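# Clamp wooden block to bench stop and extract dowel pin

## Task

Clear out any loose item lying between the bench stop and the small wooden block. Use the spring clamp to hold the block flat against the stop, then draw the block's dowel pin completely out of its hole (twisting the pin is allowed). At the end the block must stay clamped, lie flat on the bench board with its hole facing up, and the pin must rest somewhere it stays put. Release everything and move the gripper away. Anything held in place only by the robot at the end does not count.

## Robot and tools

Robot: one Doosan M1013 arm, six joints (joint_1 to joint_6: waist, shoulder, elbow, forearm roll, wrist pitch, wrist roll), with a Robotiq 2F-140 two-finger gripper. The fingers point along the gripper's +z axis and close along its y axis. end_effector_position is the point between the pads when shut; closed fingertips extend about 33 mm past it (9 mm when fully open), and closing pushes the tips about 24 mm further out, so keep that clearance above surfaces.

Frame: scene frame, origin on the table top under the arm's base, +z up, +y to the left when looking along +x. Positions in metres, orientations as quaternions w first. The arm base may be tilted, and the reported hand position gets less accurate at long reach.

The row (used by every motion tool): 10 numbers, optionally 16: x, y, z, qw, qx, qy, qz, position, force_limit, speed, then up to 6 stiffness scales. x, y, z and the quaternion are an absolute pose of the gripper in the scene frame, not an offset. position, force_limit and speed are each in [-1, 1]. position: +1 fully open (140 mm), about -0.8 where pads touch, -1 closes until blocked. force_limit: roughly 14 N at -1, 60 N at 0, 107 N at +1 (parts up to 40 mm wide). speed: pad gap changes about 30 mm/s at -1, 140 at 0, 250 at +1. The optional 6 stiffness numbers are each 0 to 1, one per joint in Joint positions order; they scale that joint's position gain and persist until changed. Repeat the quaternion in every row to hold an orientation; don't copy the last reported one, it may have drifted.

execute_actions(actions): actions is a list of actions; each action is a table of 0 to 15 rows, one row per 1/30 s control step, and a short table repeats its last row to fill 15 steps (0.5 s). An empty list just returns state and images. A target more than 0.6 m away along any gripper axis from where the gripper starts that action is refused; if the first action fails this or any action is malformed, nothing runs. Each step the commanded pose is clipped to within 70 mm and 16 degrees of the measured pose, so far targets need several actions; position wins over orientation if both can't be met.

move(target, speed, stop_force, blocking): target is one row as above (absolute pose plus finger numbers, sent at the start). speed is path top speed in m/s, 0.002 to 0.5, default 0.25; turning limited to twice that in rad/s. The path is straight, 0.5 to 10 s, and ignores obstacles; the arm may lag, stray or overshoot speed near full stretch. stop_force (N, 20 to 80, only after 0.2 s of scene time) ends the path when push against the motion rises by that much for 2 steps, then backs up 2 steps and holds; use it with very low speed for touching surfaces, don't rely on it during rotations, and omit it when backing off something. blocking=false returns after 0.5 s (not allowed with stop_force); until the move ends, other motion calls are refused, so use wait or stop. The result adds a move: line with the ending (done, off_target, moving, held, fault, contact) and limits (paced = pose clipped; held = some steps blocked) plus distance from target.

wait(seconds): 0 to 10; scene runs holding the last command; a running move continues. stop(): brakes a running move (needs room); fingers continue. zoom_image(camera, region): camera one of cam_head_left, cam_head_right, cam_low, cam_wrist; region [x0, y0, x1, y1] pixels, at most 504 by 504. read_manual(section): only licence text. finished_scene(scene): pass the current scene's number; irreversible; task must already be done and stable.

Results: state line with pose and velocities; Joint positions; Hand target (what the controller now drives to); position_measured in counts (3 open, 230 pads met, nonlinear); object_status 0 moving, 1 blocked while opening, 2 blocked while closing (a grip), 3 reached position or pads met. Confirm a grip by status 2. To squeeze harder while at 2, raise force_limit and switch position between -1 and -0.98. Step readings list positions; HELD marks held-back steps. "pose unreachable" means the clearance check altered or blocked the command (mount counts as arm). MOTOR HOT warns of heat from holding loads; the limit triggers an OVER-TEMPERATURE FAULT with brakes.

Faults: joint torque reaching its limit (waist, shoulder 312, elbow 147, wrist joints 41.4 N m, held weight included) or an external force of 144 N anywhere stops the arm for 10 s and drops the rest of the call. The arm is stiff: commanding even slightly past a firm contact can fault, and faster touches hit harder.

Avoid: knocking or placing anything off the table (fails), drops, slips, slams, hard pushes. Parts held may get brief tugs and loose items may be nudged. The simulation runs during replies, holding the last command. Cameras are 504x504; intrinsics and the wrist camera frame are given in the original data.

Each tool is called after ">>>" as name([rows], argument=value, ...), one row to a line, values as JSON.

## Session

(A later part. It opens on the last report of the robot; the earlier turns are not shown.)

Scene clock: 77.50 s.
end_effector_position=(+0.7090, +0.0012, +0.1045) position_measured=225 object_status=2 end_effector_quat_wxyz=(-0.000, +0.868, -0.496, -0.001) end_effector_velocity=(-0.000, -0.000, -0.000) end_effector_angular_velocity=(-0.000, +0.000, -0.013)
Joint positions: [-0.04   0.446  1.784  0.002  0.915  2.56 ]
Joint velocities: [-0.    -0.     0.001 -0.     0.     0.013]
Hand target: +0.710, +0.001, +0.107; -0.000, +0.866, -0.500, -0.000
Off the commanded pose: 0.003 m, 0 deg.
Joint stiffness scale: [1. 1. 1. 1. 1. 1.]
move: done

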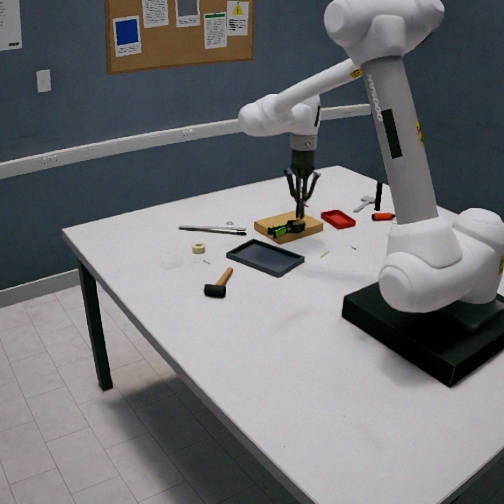

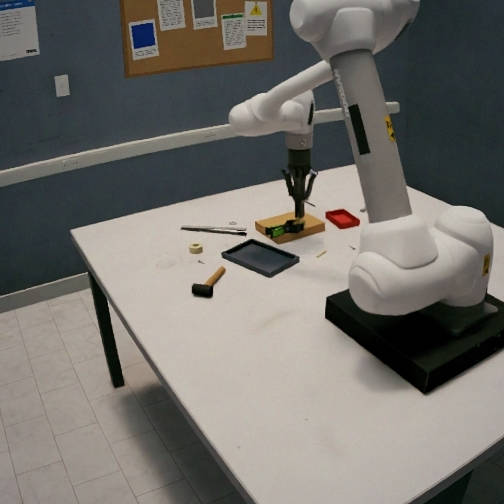

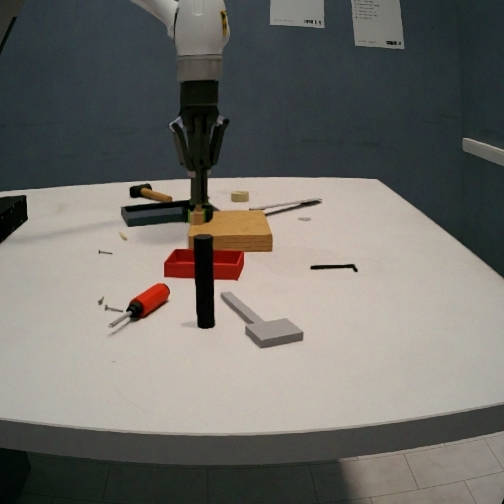

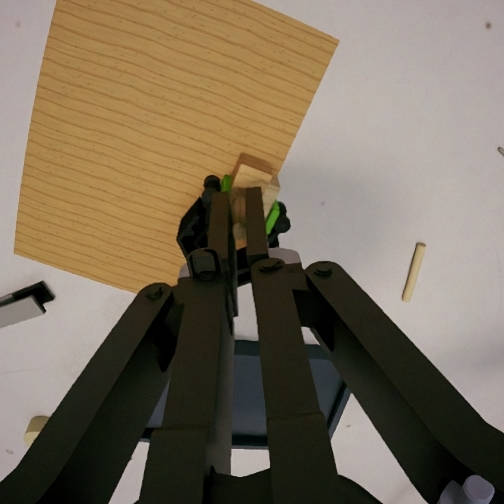

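Settled. Continue with a gentler lift per twist.

>>> move(target=[0.7085,0.001,0.114,0,0.866,0.5,0,-1,1,-0.5], speed=0.4)

>>> move(target=[0.7085,0.001,0.121,0,0.9659,-0.2588,0,-1,1,-0.5], speed=0.4)

>>> zoom_image(camera="cam_low", region=[150, 160, 270, 250])

Scene clock: 82.30 s.
end_effector_position=(+0.7078, +0.0012, +0.1109) position_measured=225 object_status=2 end_effector_quat_wxyz=(-0.000, +0.868, +0.496, -0.001) end_effector_velocity=(-0.000, -0.000, +0.000) end_effector_angular_velocity=(-0.000, +0.000, +0.013)
Joint positions: [-0.04   0.438  1.782  0.001  0.925  0.484]
Joint velocities: [ 0.    -0.    -0.    -0.     0.001 -0.013]
Hand target: +0.709, +0.001, +0.114; +0.000, +0.866, +0.500, -0.000
Off the commanded pose: 0.003 m, 1 deg.
Joint stiffness scale: [1. 1. 1. 1. 1. 1.]
move: done

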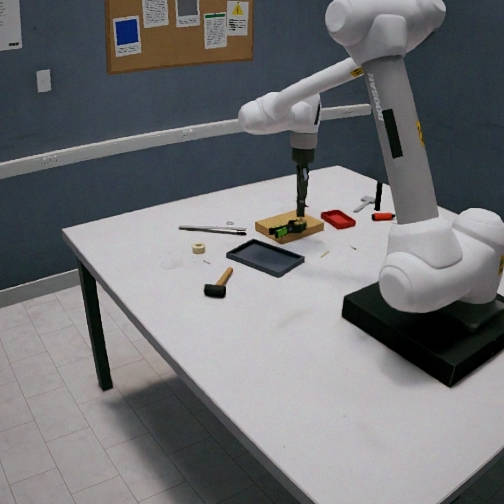

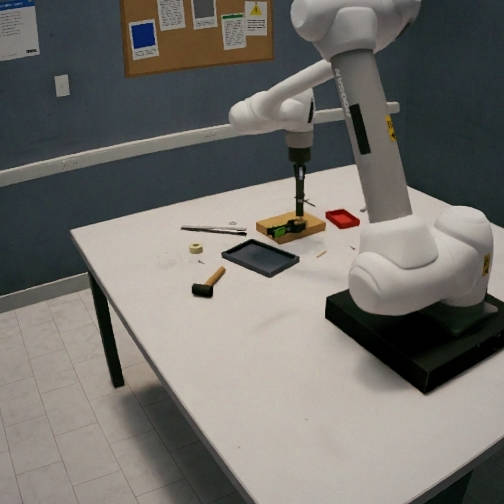

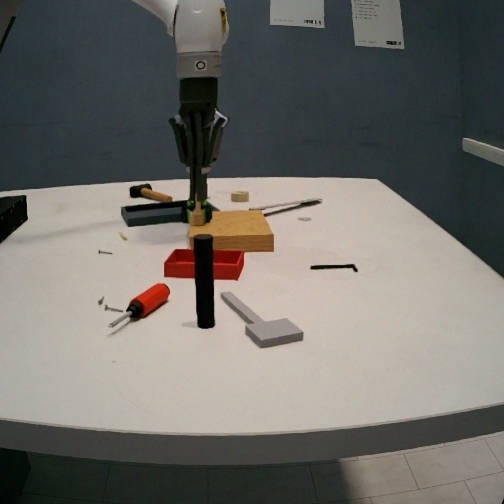

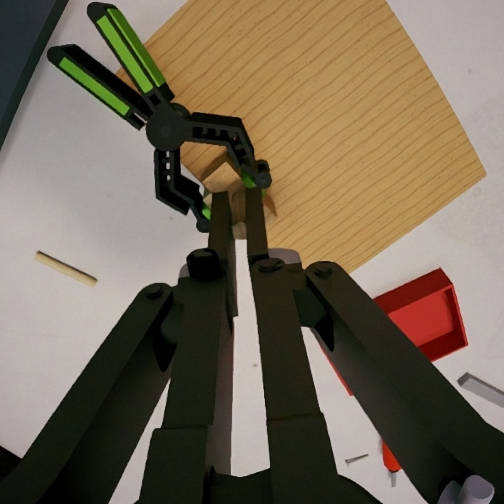

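Scene clock: 84.83 s.
end_effector_position=(+0.7084, +0.0011, +0.1183) position_measured=225 object_status=2 end_effector_quat_wxyz=(-0.000, +0.967, -0.255, -0.000) end_effector_velocity=(+0.000, +0.000, -0.000) end_effector_angular_velocity=(+0.000, +0.000, -0.013)
Joint positions: [-0.04   0.431  1.777  0.002  0.936  2.037]
Joint velocities: [ 0.     0.    -0.     0.     0.     0.013]
Hand target: +0.709, +0.001, +0.121; -0.000, +0.966, -0.259, +0.000
Off the commanded pose: 0.003 m, 0 deg.
Joint stiffness scale: [1. 1. 1. 1. 1. 1.]
move: done

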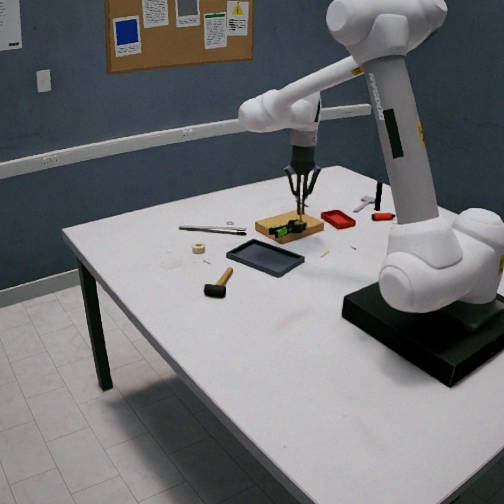

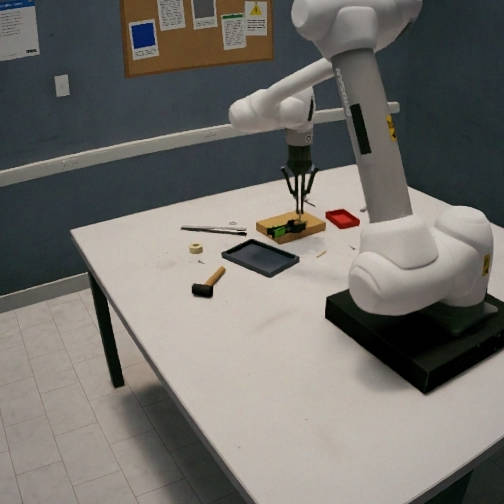

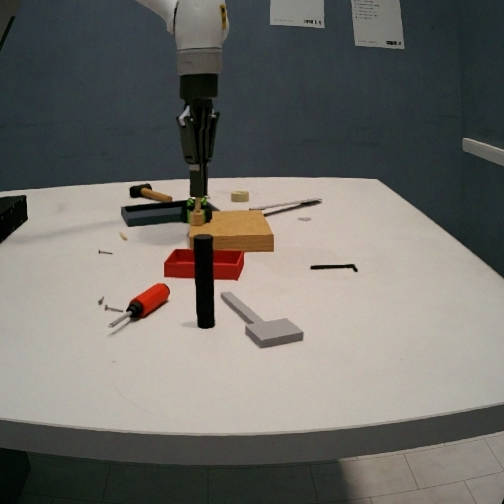

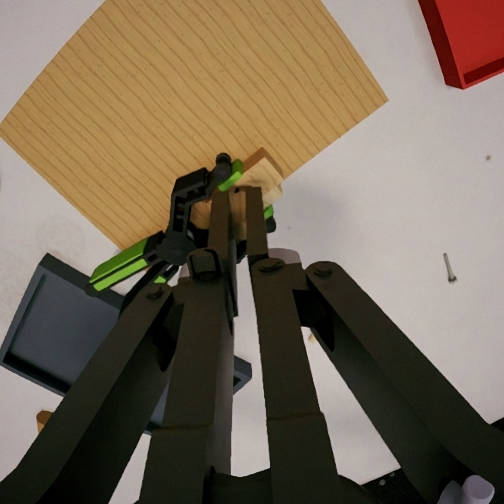

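Region (150, 160, 270, 250) of cam_low's 504x504 image, scaled by 4.200, with more detail than that image has; it fills the top 378 rows of this view, and the rest is white.

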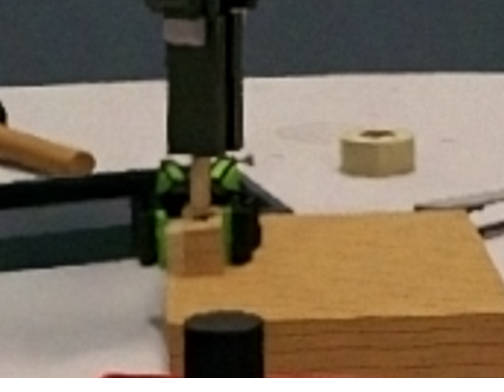

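>>> move(target=[0.7085,-0.013,0.121,0,0.9659,-0.2588,0,-1,1,-0.5], speed=0.03)

>>> move(target=[0.7085,-0.013,0.100,0,0.9659,-0.2588,0,-1,1,-0.5], speed=0.005, stop_force=20)

>>> move(target=[0.70,0.0,0.14,0,0.9659,-0.2588,0,-1,1,-0.5], speed=0.1)

>>> move(target=[0.61,0.21,0.13,0,0.9659,-0.2588,0,-1,1,-0.5])

>>> move(target=[0.61,0.21,0.068,0,0.9659,-0.2588,0,-1,1,-0.5], speed=0.08)

>>> zoom_image(camera="cam_head_left", region=[215, 200, 325, 285])

Scene clock: 88.37 s.
end_effector_position=(+0.7085, -0.0105, +0.1184) position_measured=225 object_status=2 end_effector_quat_wxyz=(-0.000, +0.965, -0.261, +0.000) end_effector_velocity=(+0.000, -0.002, +0.001) end_effector_angular_velocity=(-0.000, -0.001, -0.001)
Joint positions: [-0.056  0.431  1.777  0.002  0.936  2.034]
Joint velocities: [-0.003 -0.001  0.     0.    -0.001 -0.002]
Hand target: +0.709, -0.013, +0.121; -0.000, +0.966, -0.259, +0.000
Off the commanded pose: 0.004 m, 0 deg.
Joint stiffness scale: [1. 1. 1. 1. 1. 1.]
move: off_target

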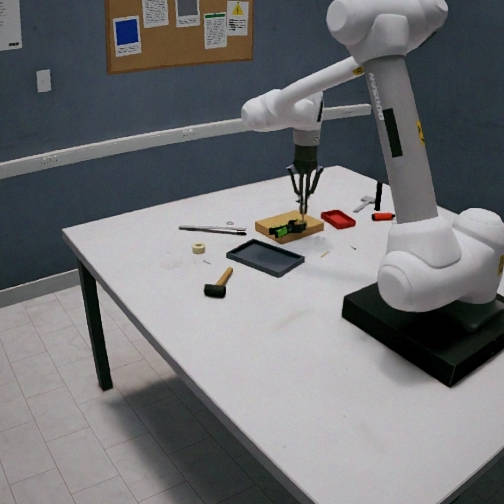

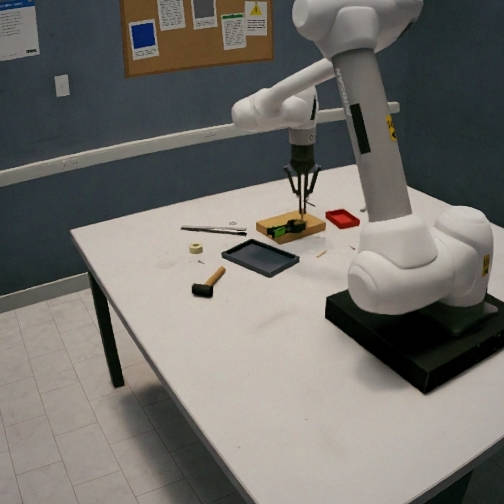

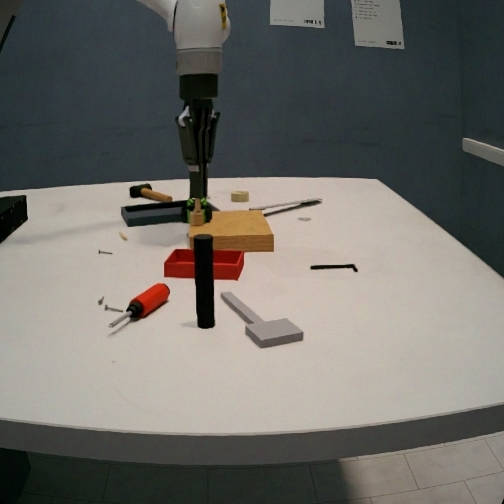

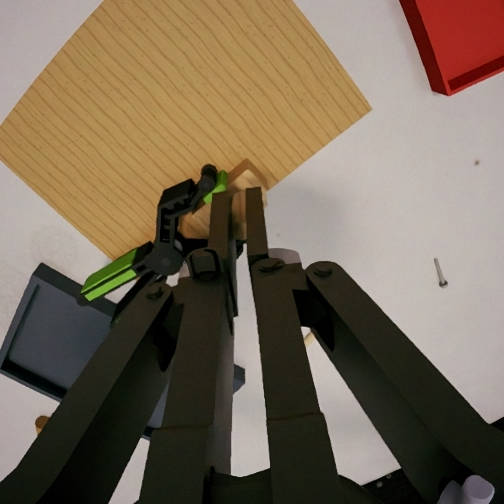

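Scene clock: 91.10 s.
end_effector_position=(+0.7091, -0.0105, +0.1119) position_measured=225 object_status=2 end_effector_quat_wxyz=(-0.000, +0.965, -0.261, +0.001) end_effector_velocity=(+0.000, -0.000, +0.000) end_effector_angular_velocity=(+0.000, -0.000, -0.001)
Joint positions: [-0.056  0.437  1.781  0.002  0.924  2.034]
Joint velocities: [-0. -0. -0.  0.  0.  0.]
Hand target: +0.709, -0.011, +0.112; -0.000, +0.965, -0.261, +0.001
Off the commanded pose: 0.012 m, 0 deg.
Joint stiffness scale: [1. 1. 1. 1. 1. 1.]
move: contact

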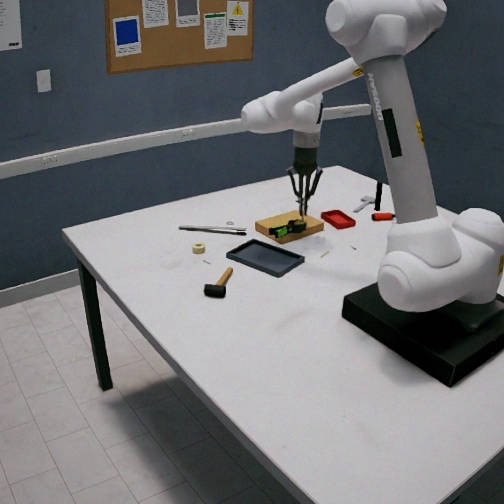

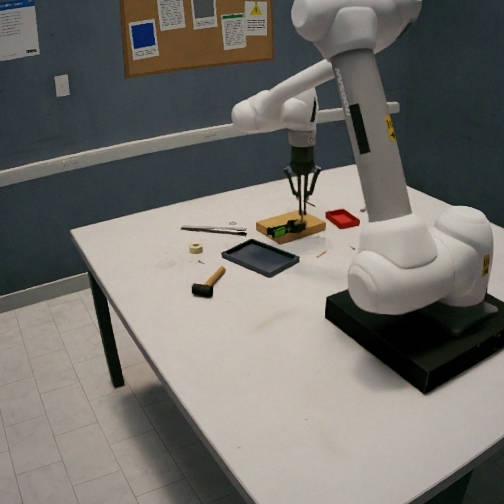

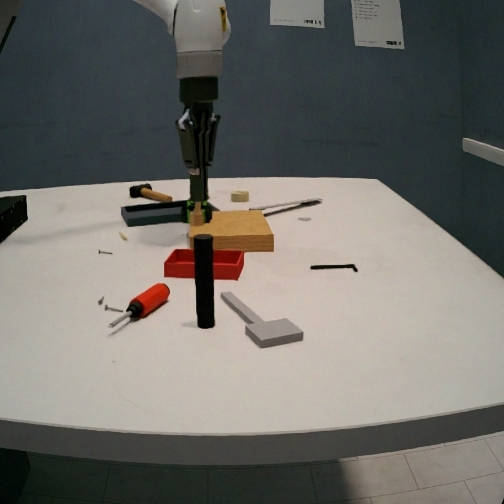

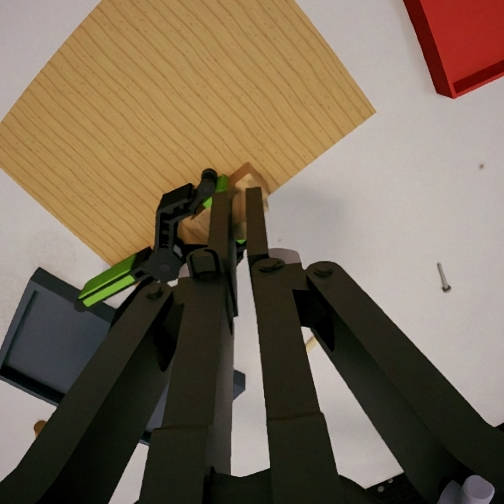

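Scene clock: 91.93 s.
end_effector_position=(+0.7003, -0.0020, +0.1373) position_measured=225 object_status=2 end_effector_quat_wxyz=(-0.000, +0.966, -0.257, +0.000) end_effector_velocity=(-0.001, +0.001, +0.001) end_effector_angular_velocity=(-0.000, +0.001, +0.001)
Joint positions: [-0.045  0.401  1.781  0.002  0.961  2.036]
Joint velocities: [ 0.001 -0.002  0.    -0.     0.003  0.001]
Hand target: +0.700, -0.000, +0.140; -0.000, +0.966, -0.259, +0.000
Off the commanded pose: 0.003 m, 0 deg.
Joint stiffness scale: [1. 1. 1. 1. 1. 1.]
move: done

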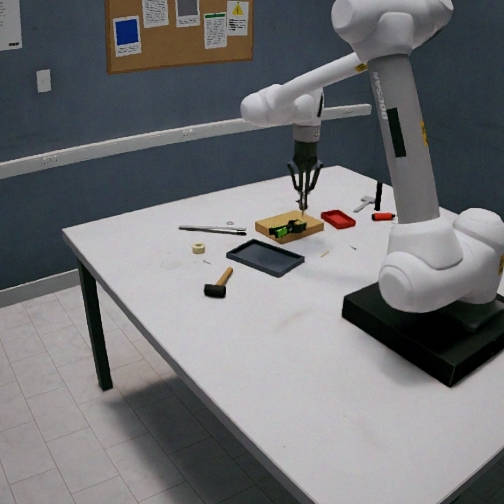

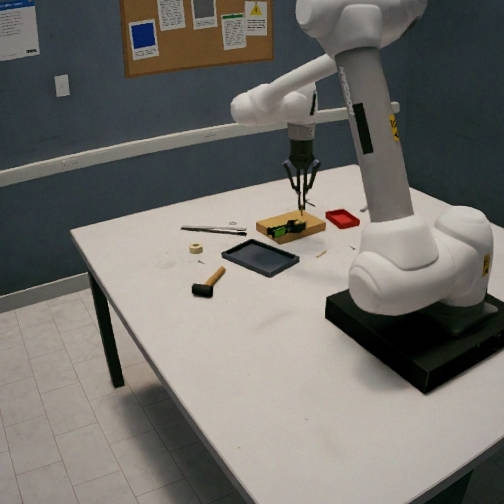

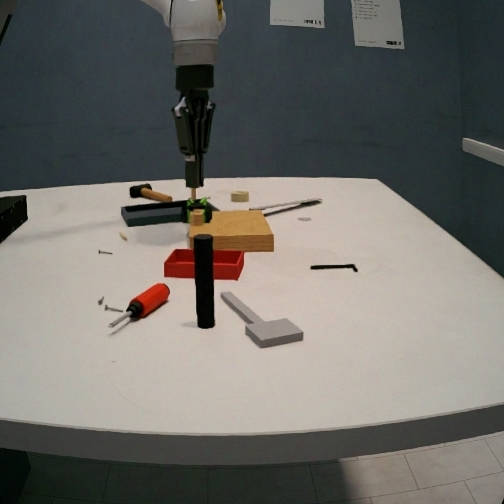

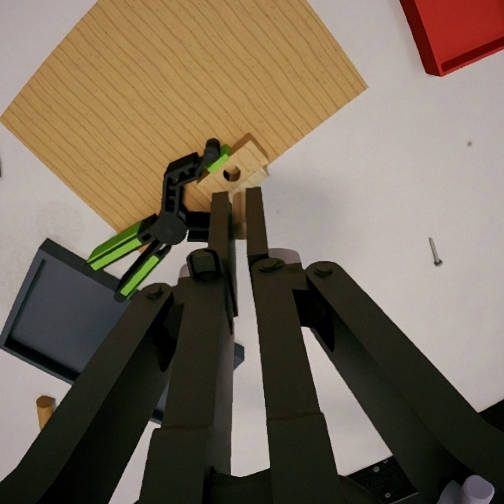

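Scene clock: 93.43 s.
end_effector_position=(+0.6102, +0.2079, +0.1294) position_measured=225 object_status=2 end_effector_quat_wxyz=(+0.001, +0.966, -0.257, -0.002) end_effector_velocity=(-0.000, +0.002, -0.000) end_effector_angular_velocity=(+0.000, -0.000, -0.002)
Joint positions: [0.282 0.336 1.895 0.002 0.917 2.363]
Joint velocities: [ 0.003  0.    -0.     0.    -0.001  0.004]
Hand target: +0.610, +0.210, +0.130; +0.000, +0.966, -0.259, +0.000
Off the commanded pose: 0.002 m, 0 deg.
Joint stiffness scale: [1. 1. 1. 1. 1. 1.]
move: done

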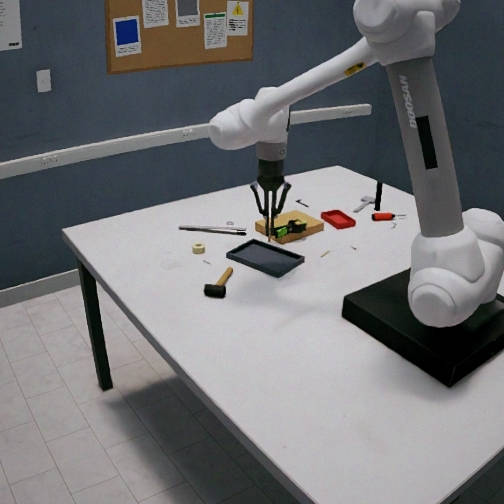

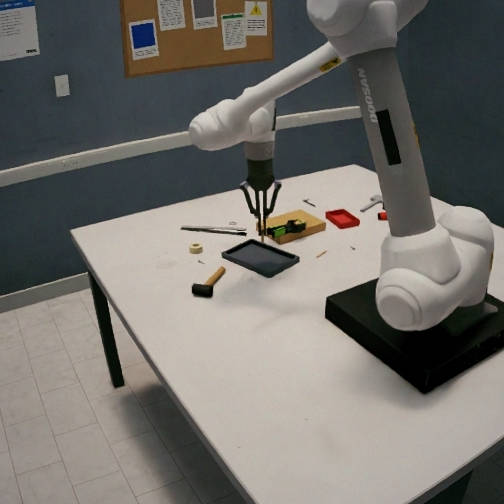

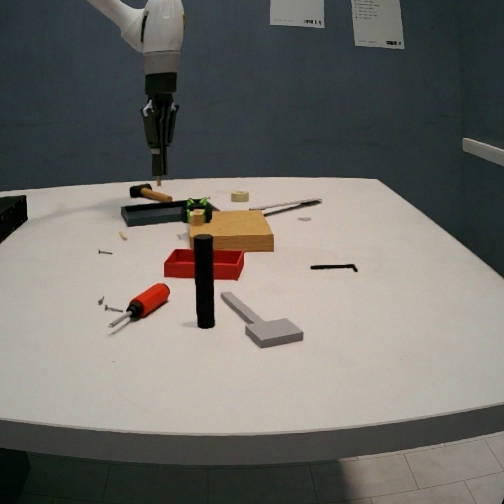

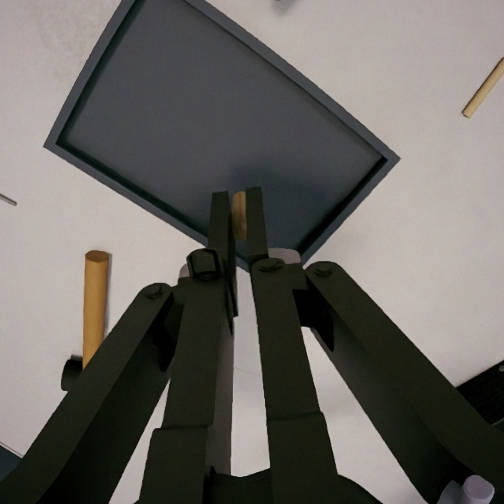

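Scene clock: 94.60 s.
end_effector_position=(+0.6107, +0.2081, +0.0707) position_measured=225 object_status=2 end_effector_quat_wxyz=(+0.000, +0.966, -0.257, -0.000) end_effector_velocity=(+0.001, +0.001, -0.002) end_effector_angular_velocity=(+0.001, -0.002, +0.000)
Joint positions: [0.282 0.4   1.936 0.002 0.807 2.363]
Joint velocities: [ 0.     0.003  0.001  0.    -0.005 -0.   ]
Hand target: +0.610, +0.210, +0.068; -0.000, +0.966, -0.259, -0.000
Off the commanded pose: 0.003 m, 0 deg.
Joint stiffness scale: [1. 1. 1. 1. 1. 1.]
move: done

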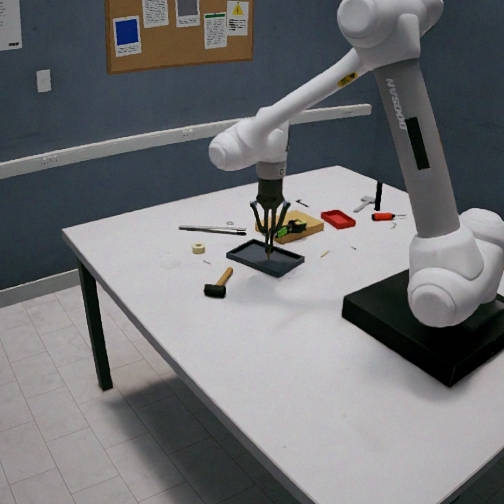

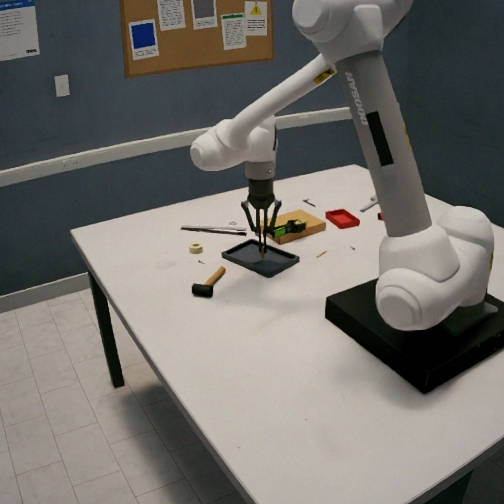

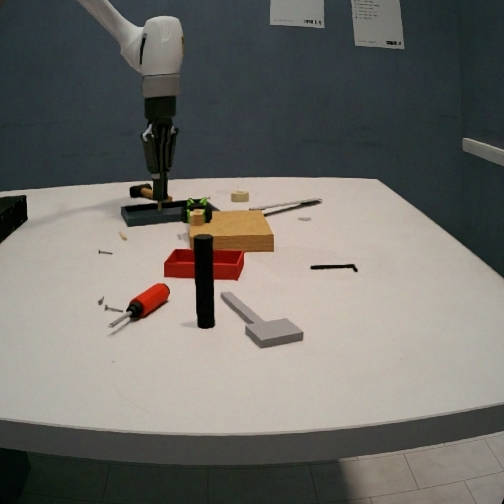

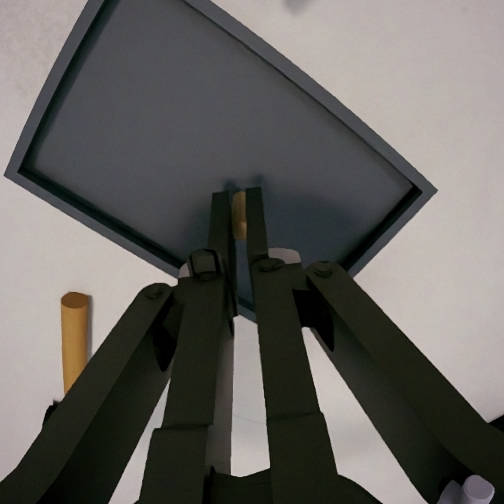

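Region (215, 200, 325, 285) of cam_head_left's 504x504 image, scaled by 4.582, with more detail than that image has; it fills the top 389 rows of this view, and the rest is white.

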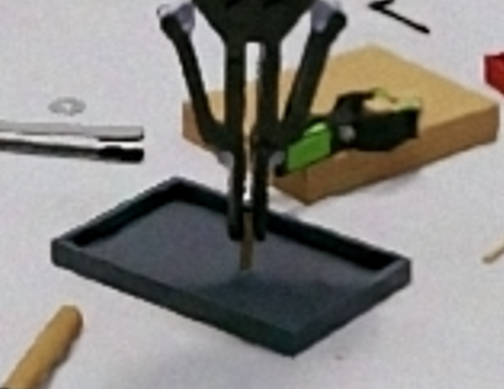

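>>> move(target=[0.61,0.21,0.05,0,0.9659,-0.2588,0,-1,1,-0.5], speed=0.006, stop_force=20)

>>> move(target=[0.61,0.21,0.064,0,0.9659,-0.2588,0,0,1,-0.5], speed=0.005)

>>> move(target=[0.58,0.25,0.25,0,0.9659,-0.2588,0,0,1,-0.5])

Scene clock: 99.00 s.
end_effector_position=(+0.6118, +0.2084, +0.0607) position_measured=225 object_status=2 end_effector_quat_wxyz=(-0.000, +0.966, -0.257, +0.001) end_effector_velocity=(-0.000, +0.000, -0.000) end_effector_angular_velocity=(-0.000, +0.001, -0.000)
Joint positions: [0.282 0.413 1.94  0.002 0.788 2.363]
Joint velocities: [ 0.     0.001 -0.     0.     0.     0.   ]
Hand target: +0.612, +0.208, +0.061; -0.000, +0.966, -0.257, +0.001
Off the commanded pose: 0.011 m, 0 deg.
Joint stiffness scale: [1. 1. 1. 1. 1. 1.]
move: contact

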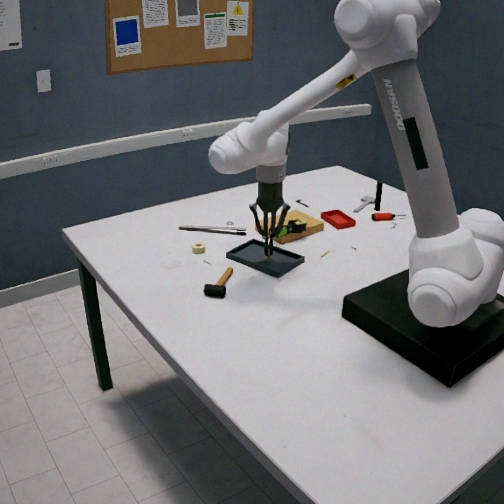

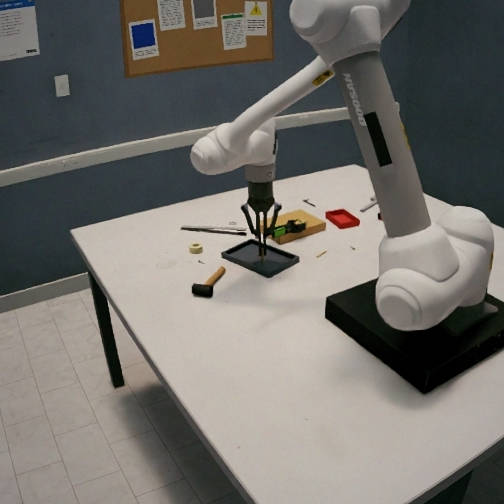

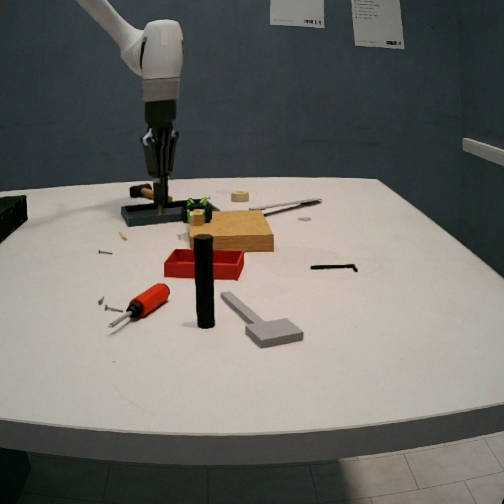

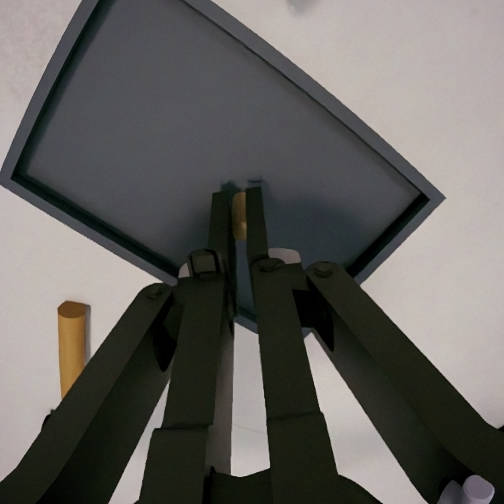

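Scene clock: 100.03 s.
end_effector_position=(+0.6112, +0.2082, +0.0620) position_measured=129 object_status=3 end_effector_quat_wxyz=(-0.000, +0.966, -0.257, +0.001) end_effector_velocity=(-0.000, +0.000, +0.001) end_effector_angular_velocity=(+0.000, -0.000, -0.000)
Joint positions: [0.282 0.411 1.94  0.002 0.79  2.363]
Joint velocities: [ 0.    -0.001 -0.     0.     0.001  0.   ]
Hand target: +0.610, +0.210, +0.064; -0.000, +0.966, -0.259, -0.000
Off the commanded pose: 0.003 m, 0 deg.
Joint stiffness scale: [1. 1. 1. 1. 1. 1.]
move: done

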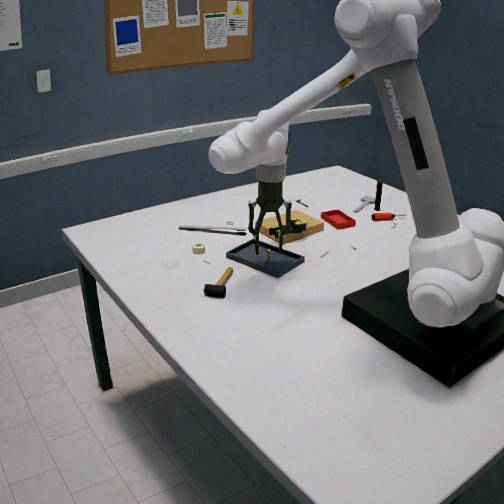

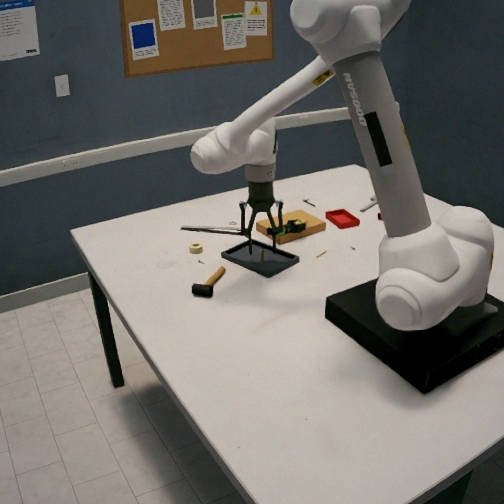

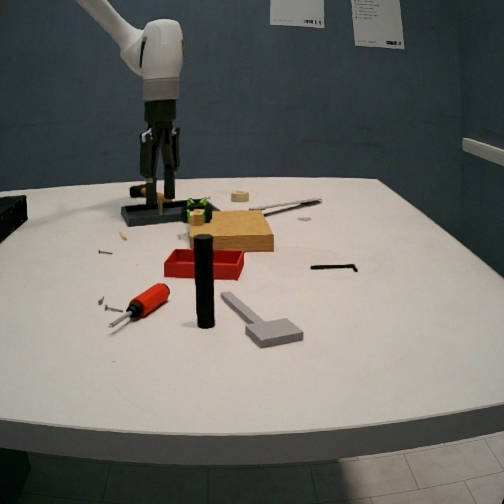

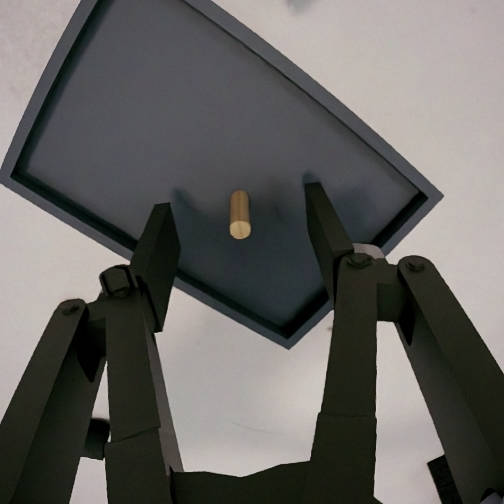

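Scene clock: 101.37 s.
end_effector_position=(+0.5816, +0.2485, +0.2472) position_measured=129 object_status=3 end_effector_quat_wxyz=(-0.000, +0.967, -0.257, +0.000) end_effector_velocity=(-0.001, +0.000, +0.001) end_effector_angular_velocity=(-0.002, +0.003, -0.000)
Joint positions: [0.356 0.211 1.815 0.002 1.117 2.437]
Joint velocities: [ 0.001 -0.    -0.001 -0.     0.005  0.001]
Hand target: +0.580, +0.250, +0.250; +0.000, +0.966, -0.259, +0.000
Off the commanded pose: 0.004 m, 0 deg.
Joint stiffness scale: [1. 1. 1. 1. 1. 1.]
move: off_target

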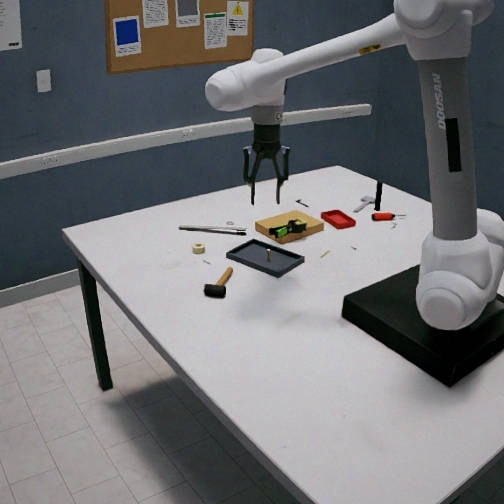

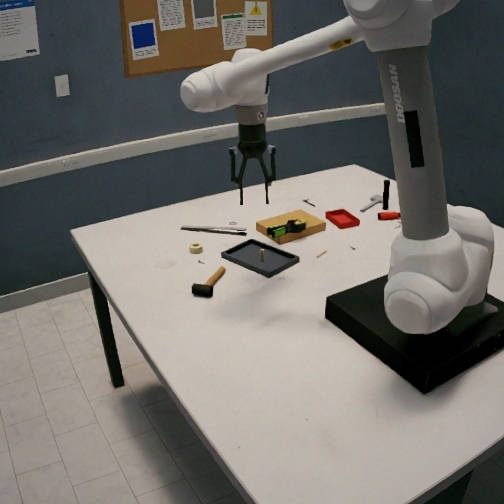

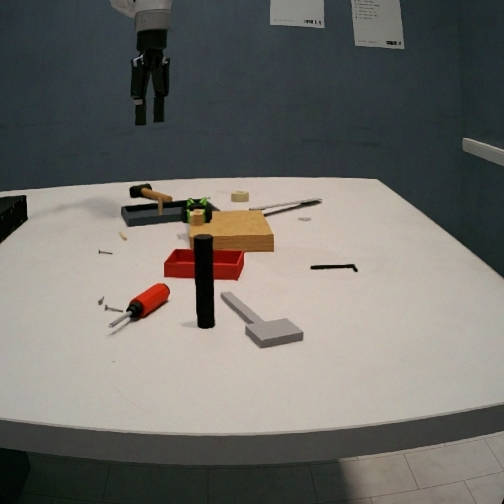

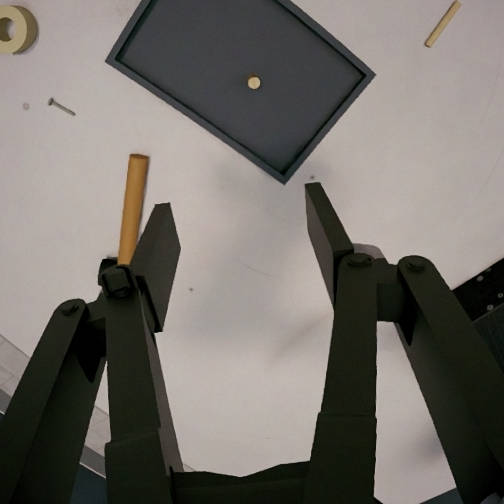

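>>> finished_scene(scene=1)

The scene is finished: the task was done.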